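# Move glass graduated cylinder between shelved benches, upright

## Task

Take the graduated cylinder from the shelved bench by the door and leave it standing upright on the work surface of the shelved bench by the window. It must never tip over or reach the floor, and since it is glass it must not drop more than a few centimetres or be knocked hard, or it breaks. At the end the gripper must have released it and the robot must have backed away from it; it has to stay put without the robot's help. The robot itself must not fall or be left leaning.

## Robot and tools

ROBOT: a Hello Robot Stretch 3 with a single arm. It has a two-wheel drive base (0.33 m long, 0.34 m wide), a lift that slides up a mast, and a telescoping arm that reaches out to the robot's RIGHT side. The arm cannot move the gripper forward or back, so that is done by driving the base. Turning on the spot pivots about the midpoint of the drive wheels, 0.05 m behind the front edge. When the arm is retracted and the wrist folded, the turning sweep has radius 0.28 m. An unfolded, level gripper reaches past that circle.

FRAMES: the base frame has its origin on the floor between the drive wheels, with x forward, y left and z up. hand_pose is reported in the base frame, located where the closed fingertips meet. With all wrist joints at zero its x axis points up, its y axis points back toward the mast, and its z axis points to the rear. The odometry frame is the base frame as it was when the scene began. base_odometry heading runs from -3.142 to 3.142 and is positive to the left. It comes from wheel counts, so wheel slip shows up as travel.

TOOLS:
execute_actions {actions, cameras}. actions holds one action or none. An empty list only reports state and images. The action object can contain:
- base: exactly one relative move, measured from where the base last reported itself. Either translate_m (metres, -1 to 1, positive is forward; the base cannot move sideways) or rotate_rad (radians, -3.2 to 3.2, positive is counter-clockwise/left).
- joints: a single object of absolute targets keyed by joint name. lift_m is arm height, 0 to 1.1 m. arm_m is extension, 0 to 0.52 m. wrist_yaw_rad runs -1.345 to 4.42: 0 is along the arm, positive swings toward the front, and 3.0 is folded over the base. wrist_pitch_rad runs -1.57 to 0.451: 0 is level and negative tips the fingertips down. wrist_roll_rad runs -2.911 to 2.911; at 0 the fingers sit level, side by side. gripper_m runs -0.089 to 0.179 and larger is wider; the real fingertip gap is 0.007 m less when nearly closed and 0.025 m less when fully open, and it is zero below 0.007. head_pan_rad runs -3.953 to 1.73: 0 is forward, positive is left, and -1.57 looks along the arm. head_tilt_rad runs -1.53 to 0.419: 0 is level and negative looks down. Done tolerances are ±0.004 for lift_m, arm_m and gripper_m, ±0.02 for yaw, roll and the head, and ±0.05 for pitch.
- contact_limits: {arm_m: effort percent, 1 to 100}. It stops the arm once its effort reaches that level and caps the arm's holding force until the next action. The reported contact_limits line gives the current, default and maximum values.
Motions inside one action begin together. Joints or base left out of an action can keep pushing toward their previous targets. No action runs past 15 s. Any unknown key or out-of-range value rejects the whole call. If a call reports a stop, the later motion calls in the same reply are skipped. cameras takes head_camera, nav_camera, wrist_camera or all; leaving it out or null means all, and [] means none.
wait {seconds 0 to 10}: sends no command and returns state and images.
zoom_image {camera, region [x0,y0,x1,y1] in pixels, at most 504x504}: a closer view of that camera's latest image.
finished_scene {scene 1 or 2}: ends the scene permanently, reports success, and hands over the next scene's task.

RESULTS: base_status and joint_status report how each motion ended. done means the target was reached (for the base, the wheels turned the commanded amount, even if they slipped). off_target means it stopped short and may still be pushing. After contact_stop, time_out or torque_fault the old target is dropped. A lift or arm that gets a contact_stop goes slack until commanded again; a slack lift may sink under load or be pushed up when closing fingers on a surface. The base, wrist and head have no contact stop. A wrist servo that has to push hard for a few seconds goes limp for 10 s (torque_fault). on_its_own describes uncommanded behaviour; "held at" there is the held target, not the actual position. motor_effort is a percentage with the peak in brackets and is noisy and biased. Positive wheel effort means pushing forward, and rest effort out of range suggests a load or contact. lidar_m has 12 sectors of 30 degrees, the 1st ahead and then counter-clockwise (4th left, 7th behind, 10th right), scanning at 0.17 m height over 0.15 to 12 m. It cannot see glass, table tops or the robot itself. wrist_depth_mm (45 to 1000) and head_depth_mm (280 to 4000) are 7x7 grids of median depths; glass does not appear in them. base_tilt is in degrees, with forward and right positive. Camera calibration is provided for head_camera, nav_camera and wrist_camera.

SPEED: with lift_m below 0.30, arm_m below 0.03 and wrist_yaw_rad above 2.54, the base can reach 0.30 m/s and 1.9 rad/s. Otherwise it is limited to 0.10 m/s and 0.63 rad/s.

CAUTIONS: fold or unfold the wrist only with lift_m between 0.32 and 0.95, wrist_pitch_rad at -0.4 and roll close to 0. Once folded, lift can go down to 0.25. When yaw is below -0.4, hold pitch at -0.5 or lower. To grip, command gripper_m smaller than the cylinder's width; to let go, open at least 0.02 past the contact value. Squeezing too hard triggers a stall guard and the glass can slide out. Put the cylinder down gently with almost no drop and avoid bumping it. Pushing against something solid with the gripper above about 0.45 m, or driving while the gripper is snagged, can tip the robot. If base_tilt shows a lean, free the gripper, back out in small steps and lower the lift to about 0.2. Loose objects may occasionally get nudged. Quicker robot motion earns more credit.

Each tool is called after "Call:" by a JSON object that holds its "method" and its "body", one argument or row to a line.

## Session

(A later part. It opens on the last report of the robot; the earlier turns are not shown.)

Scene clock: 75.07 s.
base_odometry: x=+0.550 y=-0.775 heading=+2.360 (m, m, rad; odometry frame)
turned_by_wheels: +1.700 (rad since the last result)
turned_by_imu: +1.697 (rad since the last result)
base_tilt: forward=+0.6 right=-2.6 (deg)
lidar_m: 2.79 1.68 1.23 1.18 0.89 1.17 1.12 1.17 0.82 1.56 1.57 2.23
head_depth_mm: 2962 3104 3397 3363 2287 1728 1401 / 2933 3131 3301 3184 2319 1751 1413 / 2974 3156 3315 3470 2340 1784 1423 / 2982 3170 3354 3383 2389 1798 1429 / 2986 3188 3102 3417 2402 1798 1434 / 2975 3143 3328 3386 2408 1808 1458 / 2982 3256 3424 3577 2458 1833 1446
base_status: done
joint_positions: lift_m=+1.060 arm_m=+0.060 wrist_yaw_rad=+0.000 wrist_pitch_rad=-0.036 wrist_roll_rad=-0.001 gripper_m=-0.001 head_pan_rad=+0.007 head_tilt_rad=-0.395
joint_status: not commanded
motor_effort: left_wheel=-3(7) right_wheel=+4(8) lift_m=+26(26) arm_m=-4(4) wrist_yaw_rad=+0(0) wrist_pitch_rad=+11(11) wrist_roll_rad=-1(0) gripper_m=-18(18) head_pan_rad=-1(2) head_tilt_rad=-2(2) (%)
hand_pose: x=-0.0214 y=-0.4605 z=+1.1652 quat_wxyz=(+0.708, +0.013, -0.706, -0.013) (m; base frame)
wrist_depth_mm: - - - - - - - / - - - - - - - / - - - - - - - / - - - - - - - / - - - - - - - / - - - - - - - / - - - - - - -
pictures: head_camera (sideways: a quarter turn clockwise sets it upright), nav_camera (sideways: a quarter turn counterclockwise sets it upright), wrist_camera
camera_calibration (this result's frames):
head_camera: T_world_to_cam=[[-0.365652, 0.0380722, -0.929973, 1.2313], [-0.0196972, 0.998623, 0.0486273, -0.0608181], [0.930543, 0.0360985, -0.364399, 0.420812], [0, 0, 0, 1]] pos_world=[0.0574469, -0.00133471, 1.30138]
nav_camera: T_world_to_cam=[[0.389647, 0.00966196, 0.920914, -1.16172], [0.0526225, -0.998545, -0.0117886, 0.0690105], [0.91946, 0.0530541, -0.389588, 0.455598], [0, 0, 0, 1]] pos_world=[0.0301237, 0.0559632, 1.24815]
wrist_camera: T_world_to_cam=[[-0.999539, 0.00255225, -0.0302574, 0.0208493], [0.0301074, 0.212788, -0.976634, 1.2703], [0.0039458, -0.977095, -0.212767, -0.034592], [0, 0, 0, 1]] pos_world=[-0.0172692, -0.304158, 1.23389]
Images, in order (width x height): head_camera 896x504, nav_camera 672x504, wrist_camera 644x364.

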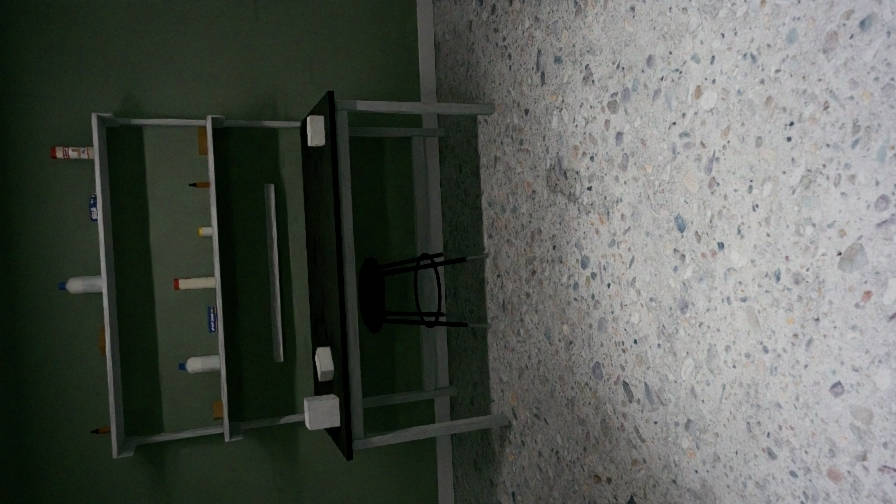

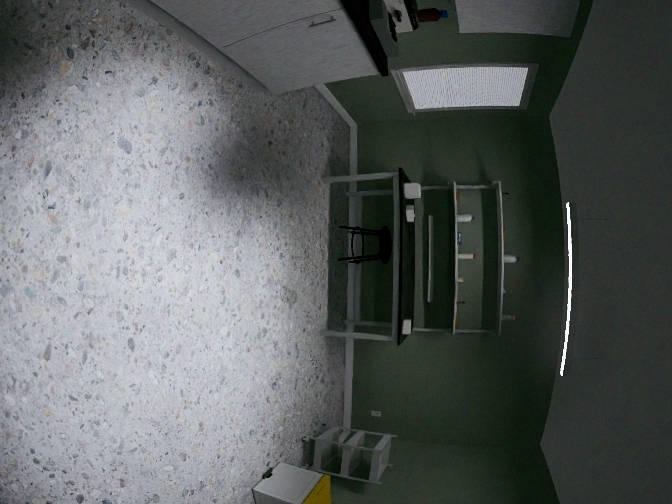

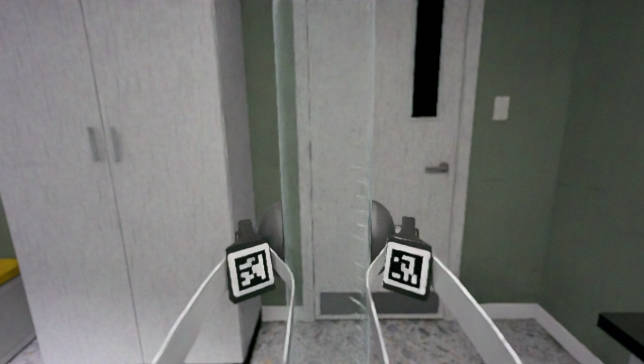

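Call:
{"method": "execute_actions", "body": {
  "actions": [
    {"base": {"translate_m": 1.0}, "joints": {"lift_m": 0.92}}
  ],
  "cameras": ["wrist_camera"]
}}

Call:
{"method": "execute_actions", "body": {
  "actions": [
    {"base": {"translate_m": 1.0}, "joints": {"head_tilt_rad": -0.6}}
  ],
  "cameras": ["head_camera", "wrist_camera"]
}}

Scene clock: 88.20 s.
base_odometry: x=-0.160 y=-0.071 heading=+2.360 (m, m, rad; odometry frame)
turned_by_wheels: +0.000 (rad since the last result)
turned_by_imu: -0.001 (rad since the last result)
base_tilt: forward=+0.8 right=-2.6 (deg)
lidar_m: 2.20 1.93 1.23 1.18 1.23 1.65 2.13 1.63 1.57 1.51 1.67 1.81
head_depth_mm: 2106 2251 2398 2505 2172 1740 1412 / 2063 2238 2330 2528 2311 1763 1411 / 2069 2245 2330 2514 2342 1774 1427 / 2115 2228 2344 2379 2357 1793 1425 / 2095 2216 2368 1997 2413 1807 1435 / 2095 2216 2403 2568 2449 1813 1441 / 2137 2271 2369 2464 2464 1845 1459
base_status: done
joint_positions: lift_m=+0.920 arm_m=+0.060 wrist_yaw_rad=+0.000 wrist_pitch_rad=-0.036 wrist_roll_rad=-0.001 gripper_m=-0.001 head_pan_rad=+0.007 head_tilt_rad=-0.395
joint_status: all done
motor_effort: left_wheel=-3(3) right_wheel=+3(7) lift_m=+18(24) arm_m=-3(3) wrist_yaw_rad=+0(0) wrist_pitch_rad=+11(11) wrist_roll_rad=-1(1) gripper_m=-18(18) head_pan_rad=-2(2) head_tilt_rad=-2(2) (%)
hand_pose: x=-0.0214 y=-0.4605 z=+1.0257 quat_wxyz=(+0.708, +0.013, -0.706, -0.013) (m; base frame)
wrist_depth_mm: - - - - - - - / - - - - - - - / - - - - - - - / - - - - - - - / - - - - - - - / - - - - - - - / - - - - - - -
pictures: wrist_camera
camera_calibration (this result's frames):
wrist_camera: T_world_to_cam=[[-0.999539, 0.0025557, -0.0302573, 0.01663], [0.0301075, 0.212907, -0.976608, 1.13409], [0.00394607, -0.977069, -0.212886, -0.0641336], [0, 0, 0, 1]] pos_world=[-0.0172691, -0.304161, 1.09441]
Images, in order (width x height): wrist_camera 644x364.

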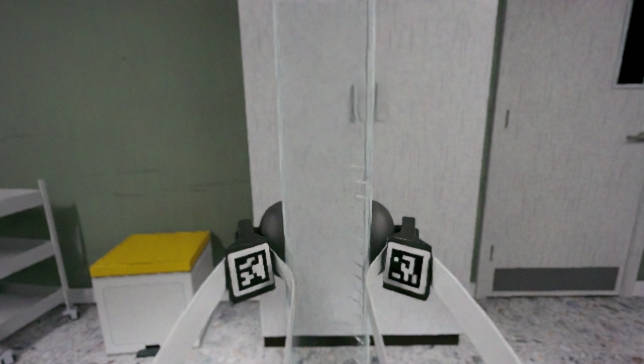

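Scene clock: 99.17 s.
base_odometry: x=-0.870 y=+0.634 heading=+2.360 (m, m, rad; odometry frame)
turned_by_wheels: +0.000 (rad since the last result)
turned_by_imu: -0.001 (rad since the last result)
base_tilt: forward=+0.7 right=-2.6 (deg)
lidar_m: 0.90 1.01 1.13 1.53 1.25 1.68 3.10 2.15 1.62 1.52 1.50 0.90
head_depth_mm: 1205 1356 1367 954 1670 1451 1224 / 1212 1357 1380 966 1687 1479 1229 / 1219 1335 1407 972 1706 1486 1242 / 1188 1342 1418 992 1717 1487 1248 / 1217 1346 1440 998 1479 1471 1258 / 1189 1348 1448 1011 1127 1503 1265 / 1211 1361 1446 1021 1232 1513 1270
base_status: done
joint_positions: lift_m=+0.920 arm_m=+0.060 wrist_yaw_rad=+0.000 wrist_pitch_rad=-0.036 wrist_roll_rad=-0.001 gripper_m=-0.001 head_pan_rad=+0.007 head_tilt_rad=-0.593
joint_status: all done
motor_effort: left_wheel=-3(4) right_wheel=+2(8) lift_m=+18(17) arm_m=-4(3) wrist_yaw_rad=+0(0) wrist_pitch_rad=+11(11) wrist_roll_rad=-1(1) gripper_m=-18(18) head_pan_rad=-2(2) head_tilt_rad=-3(19) (%)
hand_pose: x=-0.0214 y=-0.4605 z=+1.0257 quat_wxyz=(+0.708, +0.013, -0.706, -0.013) (m; base frame)
wrist_depth_mm: - - - - - - - / - - - - - - - / - - - - - - - / - - - - - - - / - - - - - - - / - - - - - - - / - - - - - - -
pictures: head_camera (sideways: a quarter turn clockwise sets it upright), wrist_camera
camera_calibration (this result's frames):
head_camera: T_world_to_cam=[[-0.540926, 0.0368811, -0.840261, 1.11535], [-0.0098292, 0.998693, 0.0501628, -0.0628646], [0.841013, 0.0353934, -0.539857, 0.649668], [0, 0, 0, 1]] pos_world=[0.0563245, -0.00134698, 1.29107]
wrist_camera: T_world_to_cam=[[-0.999539, 0.00255547, -0.0302573, 0.01663], [0.0301075, 0.212907, -0.976608, 1.13409], [0.00394631, -0.977069, -0.212886, -0.0641335], [0, 0, 0, 1]] pos_world=[-0.0172691, -0.304161, 1.09441]
Images, in order (width x height): head_camera 896x504, wrist_camera 644x364.

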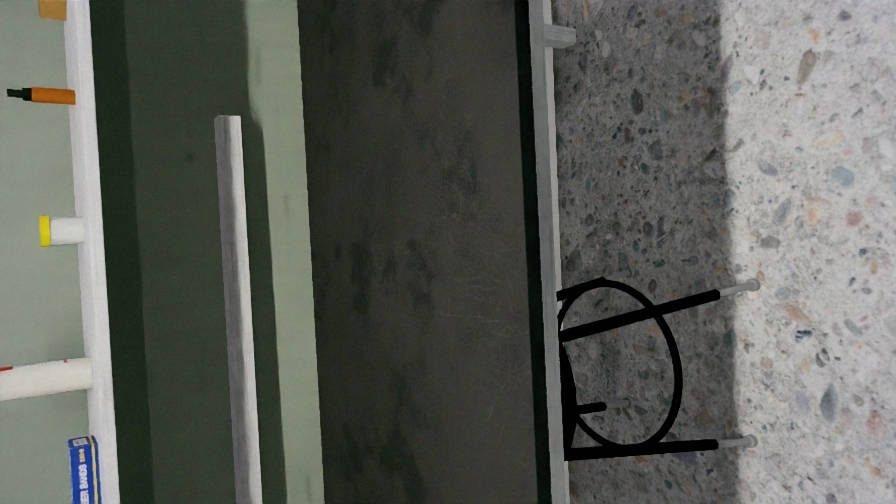

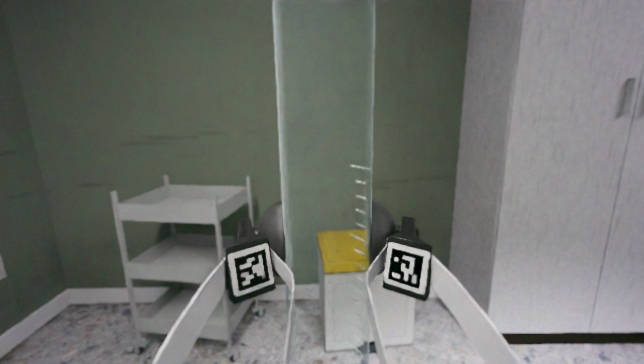

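Call:
{"method": "execute_actions", "body": {
  "actions": [
    {"base": {"rotate_rad": 1.59}, "joints": {"arm_m": 0.2, "lift_m": 0.88, "head_pan_rad": -1.45, "head_tilt_rad": -0.55}}
  ]
}}

Scene clock: 106.80 s.
base_odometry: x=-0.870 y=+0.634 heading=-2.334 (m, m, rad; odometry frame)
turned_by_wheels: +1.590 (rad since the last result)
turned_by_imu: +1.588 (rad since the last result)
base_tilt: forward=+0.6 right=-2.6 (deg)
lidar_m: 1.37 1.25 1.73 2.58 2.08 1.60 1.50 1.53 0.90 0.90 1.01 1.14
head_depth_mm: 1173 1307 1379 1112 - 1452 1256 / 1181 1324 1408 1156 - 1471 1257 / 1225 1350 1445 1037 1425 1525 1270 / 1093 1364 1462 1050 1189 1474 1284 / 1248 1395 1486 1064 1133 1496 1285 / 1270 1415 1511 1061 1270 1498 1291 / 1153 1445 1539 1059 1777 1554 1294
base_status: done
joint_positions: lift_m=+0.880 arm_m=+0.200 wrist_yaw_rad=+0.000 wrist_pitch_rad=-0.036 wrist_roll_rad=-0.001 gripper_m=-0.001 head_pan_rad=-1.443 head_tilt_rad=-0.557
joint_status: all done
motor_effort: left_wheel=-2(8) right_wheel=+3(9) lift_m=+18(20) arm_m=+4(3) wrist_yaw_rad=+0(0) wrist_pitch_rad=+11(11) wrist_roll_rad=+0(1) gripper_m=-18(18) head_pan_rad=-2(31) head_tilt_rad=+2(9) (%)
hand_pose: x=-0.0215 y=-0.5999 z=+0.9856 quat_wxyz=(+0.708, +0.013, -0.706, -0.013) (m; base frame)
wrist_depth_mm: 721 745 738 764 750 792 920 / - - - 930 996 948 953 / - - - - - - - / - - - - - - - / 765 755 754 731 789 720 - / 533 531 499 517 474 507 459 / 408 415 408 402 394 400 399
pictures: head_camera (sideways: a quarter turn clockwise sets it upright), nav_camera (sideways: a quarter turn counterclockwise sets it upright), wrist_camera
camera_calibration (this result's frames):
head_camera: T_world_to_cam=[[-0.0246699, 0.511112, -0.85916, 1.13684], [0.990003, 0.131879, 0.0500274, -0.0687897], [0.138875, -0.849336, -0.509256, 0.614137], [0, 0, 0, 1]] pos_world=[0.0108598, -0.0503739, 1.29293]
nav_camera: T_world_to_cam=[[0.0747201, -0.527427, 0.846308, -1.06248], [-0.985261, -0.170003, -0.0189593, 0.0846738], [0.153875, -0.832418, -0.532356, 0.646039], [0, 0, 0, 1]] pos_world=[0.0634056, -0.00821244, 1.24471]
wrist_camera: T_world_to_cam=[[-0.999538, 0.00284576, -0.0302579, 0.0158767], [0.0301684, 0.213312, -0.976518, 1.12477], [0.00367543, -0.97698, -0.213299, -0.208489], [0, 0, 0, 1]] pos_world=[-0.0172967, -0.44366, 1.05436]
Images, in order (width x height): head_camera 896x504, nav_camera 672x504, wrist_camera 644x364.

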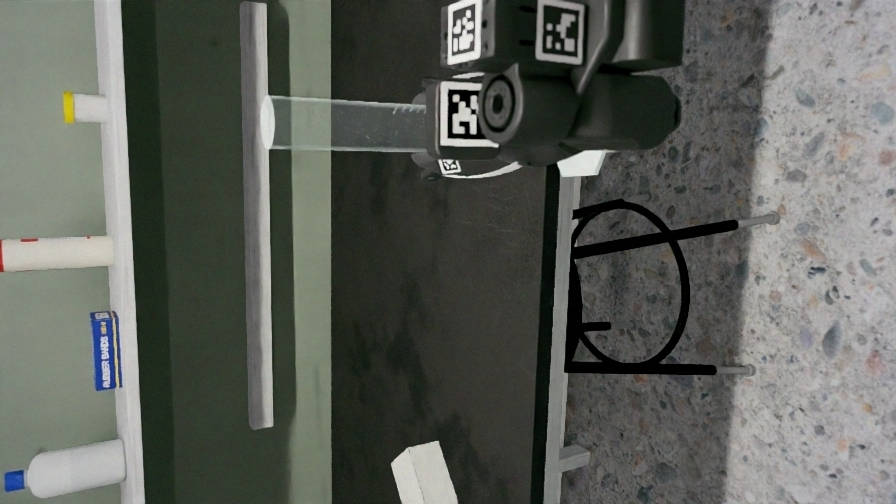

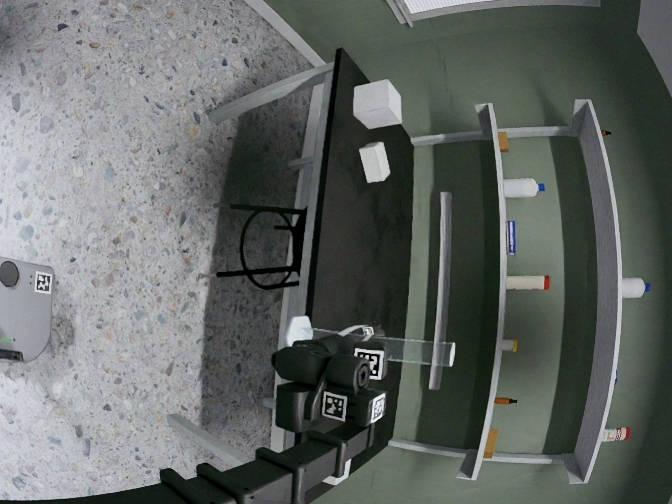

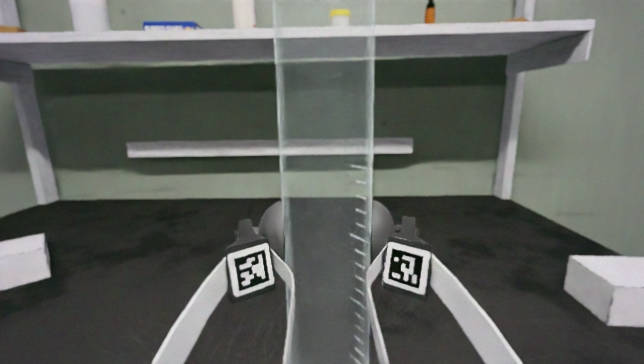

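Call:
{"method": "execute_actions", "body": {
  "actions": [
    {"joints": {"arm_m": 0.49}, "contact_limits": {"arm_m": 20}}
  ],
  "cameras": ["head_camera", "wrist_camera"]
}}

Scene clock: 111.87 s.
base_odometry: x=-0.870 y=+0.634 heading=-2.334 (m, m, rad; odometry frame)
turned_by_wheels: +0.000 (rad since the last result)
turned_by_imu: +0.001 (rad since the last result)
base_tilt: forward=+0.7 right=-2.6 (deg)
lidar_m: 1.37 1.25 1.73 2.56 2.08 1.60 1.50 1.53 0.89 0.90 1.00 1.13
head_depth_mm: 1175 1306 1339 966 874 1484 1248 / 1183 1336 1391 940 888 1503 1259 / 1214 1347 1445 992 1424 1512 1265 / 1092 1364 1470 1050 1174 1482 1276 / 1251 1396 1493 1058 1134 1505 1285 / 1269 1411 1502 1071 1255 1510 1289 / 1150 1449 1540 1062 1745 1560 1297
base_status: not commanded
joint_positions: lift_m=+0.880 arm_m=+0.490 wrist_yaw_rad=+0.000 wrist_pitch_rad=-0.036 wrist_roll_rad=-0.001 gripper_m=-0.001 head_pan_rad=-1.443 head_tilt_rad=-0.557
joint_status: all done
motor_effort: left_wheel=-3(2) right_wheel=+3(3) lift_m=+18(18) arm_m=+4(4) wrist_yaw_rad=+0(1) wrist_pitch_rad=+11(11) wrist_roll_rad=+0(0) gripper_m=-19(18) head_pan_rad=-2(2) head_tilt_rad=+3(3) (%)
contact_limits: arm_m 20 (drawing in: default 28, maximum 46; extending or still: default 39, maximum 63)
hand_pose: x=-0.0215 y=-0.8899 z=+0.9856 quat_wxyz=(+0.708, +0.013, -0.706, -0.013) (m; base frame)
wrist_depth_mm: 544 553 560 564 585 595 567 / 703 725 716 692 684 699 696 / 739 743 744 731 719 703 703 / 777 764 767 770 757 740 719 / 747 734 754 704 779 697 752 / 526 528 494 512 476 510 501 / 410 411 402 401 400 397 397
pictures: head_camera (sideways: a quarter turn clockwise sets it upright), wrist_camera
camera_calibration (this result's frames):
head_camera: T_world_to_cam=[[-0.0246129, 0.511059, -0.859193, 1.13689], [0.990015, 0.131785, 0.0500271, -0.0687893], [0.138796, -0.849383, -0.509199, 0.614064], [0, 0, 0, 1]] pos_world=[0.010855, -0.0503749, 1.29293]
wrist_camera: T_world_to_cam=[[-0.999538, 0.00284477, -0.0302579, 0.0167012], [0.0301681, 0.213312, -0.976518, 1.18662], [0.00367639, -0.97698, -0.213299, -0.491785], [0, 0, 0, 1]] pos_world=[-0.0172966, -0.733632, 1.05436]
Images, in order (width x height): head_camera 896x504, wrist_camera 644x364.

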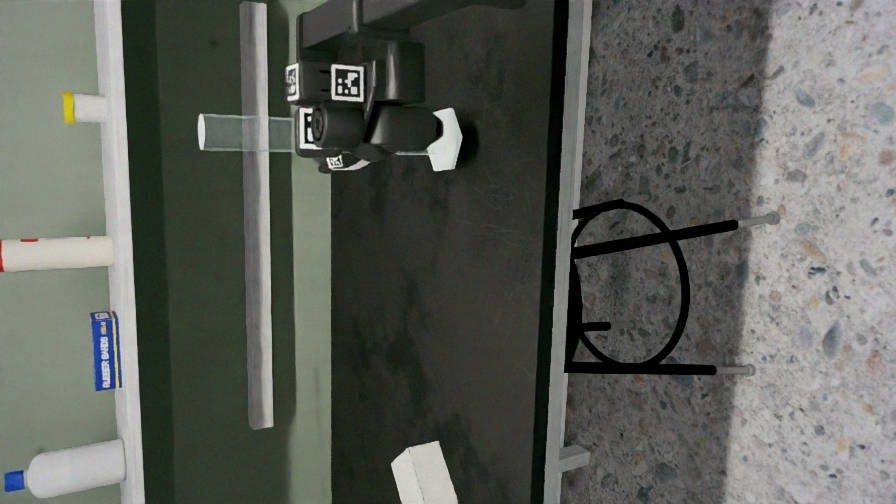

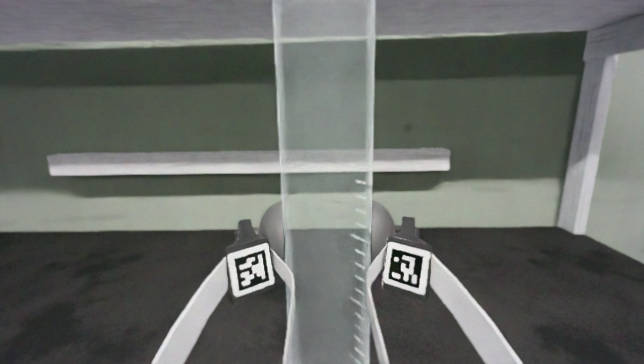

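Call:
{"method": "execute_actions", "body": {
  "actions": [
    {"joints": {"lift_m": 0.843}}
  ],
  "cameras": ["head_camera"]
}}

Scene clock: 114.93 s.
base_odometry: x=-0.870 y=+0.634 heading=-2.334 (m, m, rad; odometry frame)
turned_by_wheels: +0.000 (rad since the last result)
turned_by_imu: +0.000 (rad since the last result)
base_tilt: forward=+0.7 right=-2.6 (deg)
lidar_m: 1.37 1.25 1.73 2.57 2.08 1.60 1.50 1.53 0.90 0.89 1.01 1.13
head_depth_mm: 1170 1309 1400 926 875 1491 1244 / 1190 1323 1433 937 884 1506 1258 / 1224 1343 1437 1013 1416 1517 1267 / 1097 1366 1457 1050 1170 1481 1277 / 1247 1388 1487 1058 1128 1495 1284 / 1270 1413 1508 1072 1267 1510 1291 / 1153 1448 1540 1065 1744 1567 1294
base_status: not commanded
joint_positions: lift_m=+0.843 arm_m=+0.490 wrist_yaw_rad=+0.000 wrist_pitch_rad=-0.036 wrist_roll_rad=-0.001 gripper_m=-0.001 head_pan_rad=-1.443 head_tilt_rad=-0.557
joint_status: all done
motor_effort: left_wheel=-2(2) right_wheel=+3(3) lift_m=+17(22) arm_m=+4(5) wrist_yaw_rad=+0(1) wrist_pitch_rad=+11(11) wrist_roll_rad=+0(1) gripper_m=-18(19) head_pan_rad=-2(2) head_tilt_rad=+3(2) (%)
hand_pose: x=-0.0215 y=-0.8899 z=+0.9485 quat_wxyz=(+0.708, +0.013, -0.706, -0.013) (m; base frame)
wrist_depth_mm: 702 710 687 685 676 678 643 / 731 724 714 703 706 702 683 / 739 718 722 722 716 712 702 / 771 770 777 765 746 753 749 / 679 647 676 633 669 628 609 / 467 464 433 452 416 441 440 / 359 359 354 355 349 348 346
pictures: head_camera (sideways: a quarter turn clockwise sets it upright)
camera_calibration (this result's frames):
head_camera: T_world_to_cam=[[-0.0246129, 0.511059, -0.859193, 1.13689], [0.990015, 0.131785, 0.0500271, -0.0687893], [0.138796, -0.849383, -0.509199, 0.614064], [0, 0, 0, 1]] pos_world=[0.010855, -0.0503749, 1.29293]
Images, in order (width x height): head_camera 896x504.

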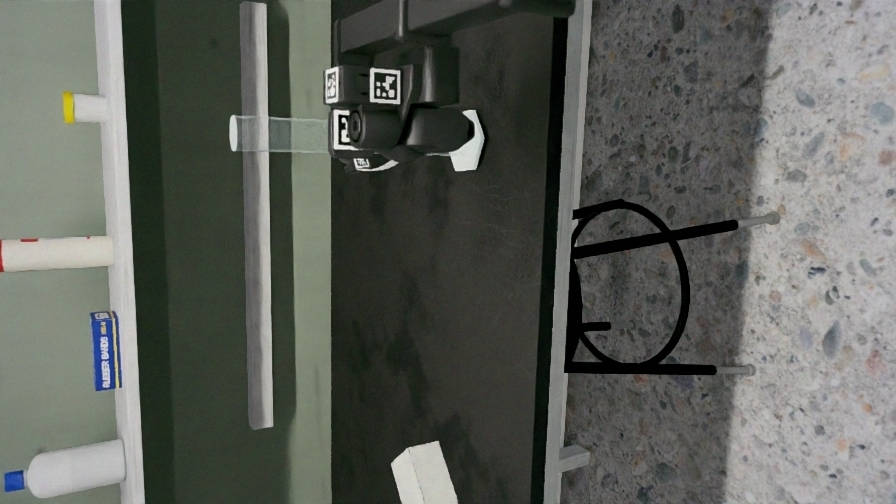

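Call:
{"method": "execute_actions", "body": {
  "actions": [
    {"joints": {"lift_m": 0.829}}
  ],
  "cameras": ["head_camera"]
}}

Scene clock: 117.17 s.
base_odometry: x=-0.870 y=+0.634 heading=-2.334 (m, m, rad; odometry frame)
turned_by_wheels: +0.000 (rad since the last result)
turned_by_imu: +0.000 (rad since the last result)
base_tilt: forward=+0.8 right=-2.6 (deg)
lidar_m: 1.38 1.25 1.73 2.57 2.08 1.60 1.50 1.53 0.90 0.89 1.01 1.13
head_depth_mm: 1177 1300 1396 - 877 1510 1252 / 1181 1327 1428 918 890 1503 1257 / 1219 1339 1444 1030 1420 1519 1264 / 1090 1370 1471 1048 1177 1483 1270 / 1250 1398 1481 1054 1133 1491 1281 / 1262 1415 1507 1073 1271 1499 1294 / 1147 1441 1535 1061 1764 1560 1301
base_status: not commanded
joint_positions: lift_m=+0.829 arm_m=+0.490 wrist_yaw_rad=+0.000 wrist_pitch_rad=-0.024 wrist_roll_rad=-0.001 gripper_m=-0.001 head_pan_rad=-1.443 head_tilt_rad=-0.557
joint_status: all done
motor_effort: left_wheel=-2(2) right_wheel=+3(3) lift_m=+16(18) arm_m=+4(4) wrist_yaw_rad=+0(0) wrist_pitch_rad=+7(11) wrist_roll_rad=-1(0) gripper_m=-18(19) head_pan_rad=-3(2) head_tilt_rad=+3(2) (%)
hand_pose: x=-0.0215 y=-0.8903 z=+0.9379 quat_wxyz=(+0.708, +0.009, -0.707, -0.009) (m; base frame)
wrist_depth_mm: 715 704 700 678 676 673 623 / 733 722 711 713 694 689 674 / 730 746 723 725 717 716 710 / 796 755 776 754 751 749 728 / 653 645 688 622 666 609 598 / 454 452 414 439 408 430 433 / 346 347 343 338 333 337 332
pictures: head_camera (sideways: a quarter turn clockwise sets it upright)
camera_calibration (this result's frames):
head_camera: T_world_to_cam=[[-0.0246106, 0.51104, -0.859204, 1.1369], [0.990015, 0.131787, 0.050027, -0.0687892], [0.138797, -0.849394, -0.509181, 0.61404], [0, 0, 0, 1]] pos_world=[0.010855, -0.0503751, 1.29293]
Images, in order (width x height): head_camera 896x504.

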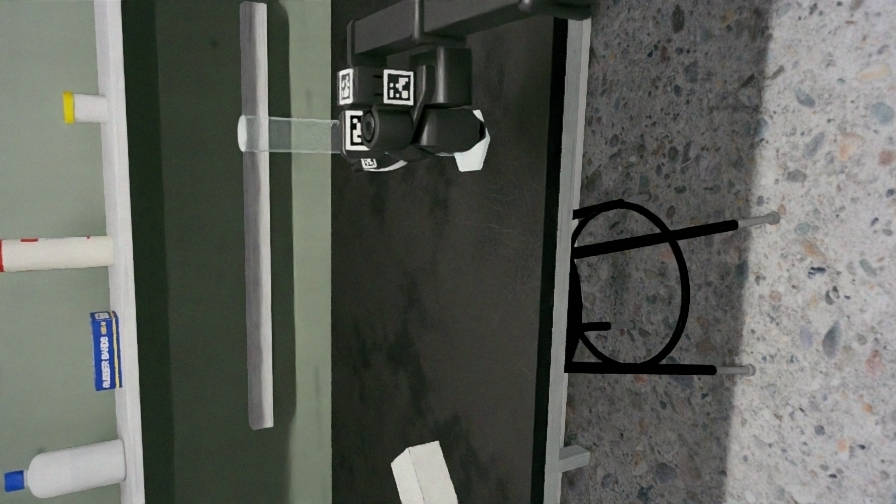

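The load has transferred to the bench (pitch effort 11 → 7). Releasing and retracting.

Call:
{"method": "execute_actions", "body": {
  "actions": [
    {"joints": {"gripper_m": 0.12}}
  ],
  "cameras": ["wrist_camera"]
}}

Call:
{"method": "execute_actions", "body": {
  "actions": [
    {"joints": {"arm_m": 0.12}}
  ],
  "cameras": ["head_camera", "wrist_camera"]
}}

Scene clock: 122.53 s.
base_odometry: x=-0.870 y=+0.634 heading=-2.334 (m, m, rad; odometry frame)
turned_by_wheels: +0.000 (rad since the last result)
turned_by_imu: +0.001 (rad since the last result)
base_tilt: forward=+0.7 right=-2.6 (deg)
lidar_m: 1.37 1.25 1.73 2.57 2.08 1.60 1.50 1.53 0.89 0.90 1.01 1.13
head_depth_mm: 1173 1296 1410 - 873 1501 1252 / 1183 1323 1435 916 889 1509 1252 / 1227 1338 1444 1013 1416 1518 1264 / 1097 1374 1456 1044 1178 1484 1260 / 1248 1393 1488 1059 1136 1499 1280 / 1271 1430 1505 1072 1267 1504 1287 / 1151 1445 1539 1065 1770 1555 1302
base_status: not commanded
joint_positions: lift_m=+0.829 arm_m=+0.490 wrist_yaw_rad=+0.000 wrist_pitch_rad=-0.022 wrist_roll_rad=-0.001 gripper_m=+0.120 head_pan_rad=-1.443 head_tilt_rad=-0.557
joint_status: all done
motor_effort: left_wheel=-2(3) right_wheel=+3(3) lift_m=+17(16) arm_m=+4(4) wrist_yaw_rad=+1(1) wrist_pitch_rad=+6(7) wrist_roll_rad=+0(0) gripper_m=+1(83) head_pan_rad=-2(3) head_tilt_rad=+3(3) (%)
hand_pose: x=-0.0215 y=-0.8904 z=+0.9383 quat_wxyz=(+0.708, +0.008, -0.707, -0.008) (m; base frame)
wrist_depth_mm: 704 692 697 682 674 666 622 / 715 727 710 704 696 695 681 / 758 750 729 713 713 726 711 / 779 752 756 760 745 749 721 / 651 670 641 630 627 667 609 / 454 449 432 440 431 421 431 / 349 344 344 340 340 335 337
pictures: wrist_camera
camera_calibration (this result's frames):
wrist_camera: T_world_to_cam=[[-0.999538, 0.00241297, -0.0302945, 0.0149217], [0.0301675, 0.199299, -0.979474, 1.13086], [0.0036742, -0.979936, -0.199279, -0.5181], [0, 0, 0, 1]] pos_world=[-0.0172968, -0.733119, 1.00485]
Images, in order (width x height): wrist_camera 644x364.

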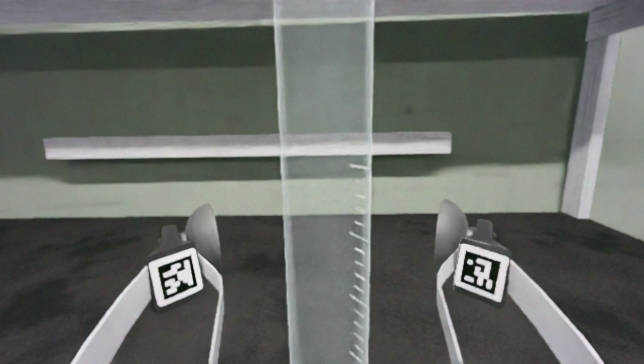

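Scene clock: 126.47 s.
base_odometry: x=-0.870 y=+0.634 heading=-2.334 (m, m, rad; odometry frame)
turned_by_wheels: +0.000 (rad since the last result)
turned_by_imu: +0.001 (rad since the last result)
base_tilt: forward=+0.6 right=-2.6 (deg)
lidar_m: 1.37 1.25 1.74 2.57 2.08 1.60 1.50 1.53 0.89 0.90 1.00 1.13
head_depth_mm: 1180 1298 1393 1012 871 - - / 1187 1324 1406 1029 837 - 1188 / 1218 1343 1433 1035 1458 1524 1270 / 1095 1363 1468 1046 1175 1491 1266 / 1251 1394 1489 1058 1127 1494 1294 / 1273 1425 1515 1079 1267 1492 1292 / 1146 1452 1545 1067 1770 1567 1291
base_status: not commanded
joint_positions: lift_m=+0.829 arm_m=+0.120 wrist_yaw_rad=+0.000 wrist_pitch_rad=-0.021 wrist_roll_rad=-0.001 gripper_m=+0.120 head_pan_rad=-1.443 head_tilt_rad=-0.557
joint_status: all done
motor_effort: left_wheel=-2(2) right_wheel=+3(3) lift_m=+16(17) arm_m=-4(3) wrist_yaw_rad=+0(0) wrist_pitch_rad=+6(7) wrist_roll_rad=-1(0) gripper_m=+1(1) head_pan_rad=-3(2) head_tilt_rad=+2(2) (%)
hand_pose: x=-0.0215 y=-0.5209 z=+0.9386 quat_wxyz=(+0.708, +0.008, -0.707, -0.008) (m; base frame)
wrist_depth_mm: 853 813 825 901 945 825 - / - - - - - - - / - - - - - - - / - - - - - - - / 603 687 642 638 612 620 479 / 458 461 437 441 439 424 435 / 440 434 428 425 426 422 422
pictures: head_camera (sideways: a quarter turn clockwise sets it upright), wrist_camera
camera_calibration (this result's frames):
head_camera: T_world_to_cam=[[-0.0246085, 0.511024, -0.859214, 1.13691], [0.990015, 0.131788, 0.0500269, -0.0687891], [0.138799, -0.849404, -0.509164, 0.614019], [0, 0, 0, 1]] pos_world=[0.010855, -0.0503753, 1.29293]
wrist_camera: T_world_to_cam=[[-0.999538, 0.00237064, -0.0302972, 0.0140216], [0.0301659, 0.198179, -0.979702, 1.05715], [0.00368173, -0.980163, -0.198159, -0.157202], [0, 0, 0, 1]] pos_world=[-0.017296, -0.363621, 1.00496]
Images, in order (width x height): head_camera 896x504, wrist_camera 644x364.

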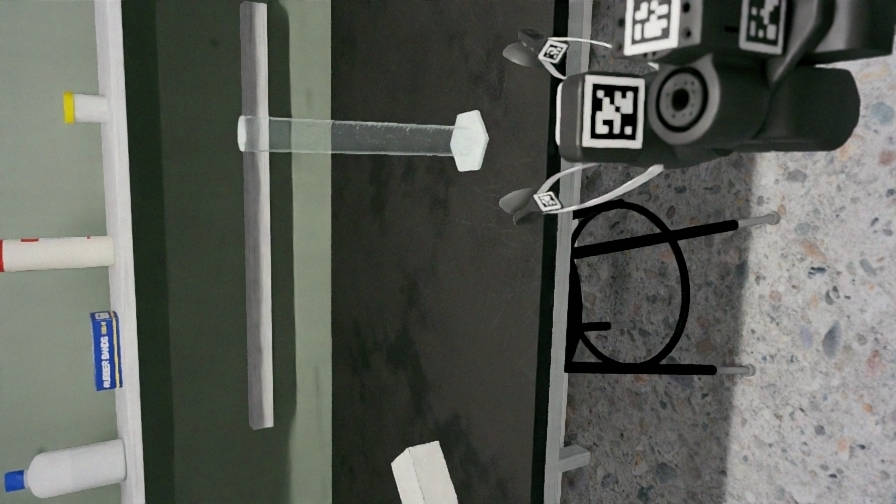

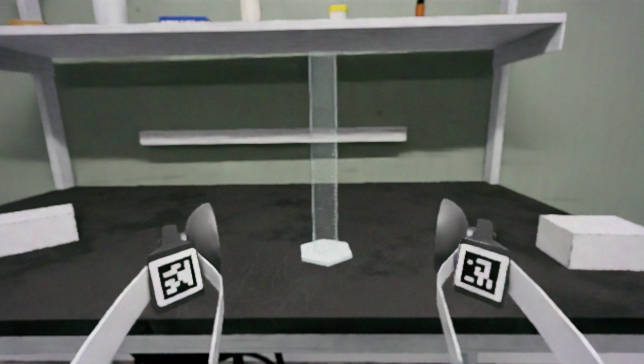

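The cylinder is standing upright on the window-side bench and the gripper is well clear.

Call:
{"method": "finished_scene", "body": {
  "scene": 2
}}

The scene is finished: the task was done.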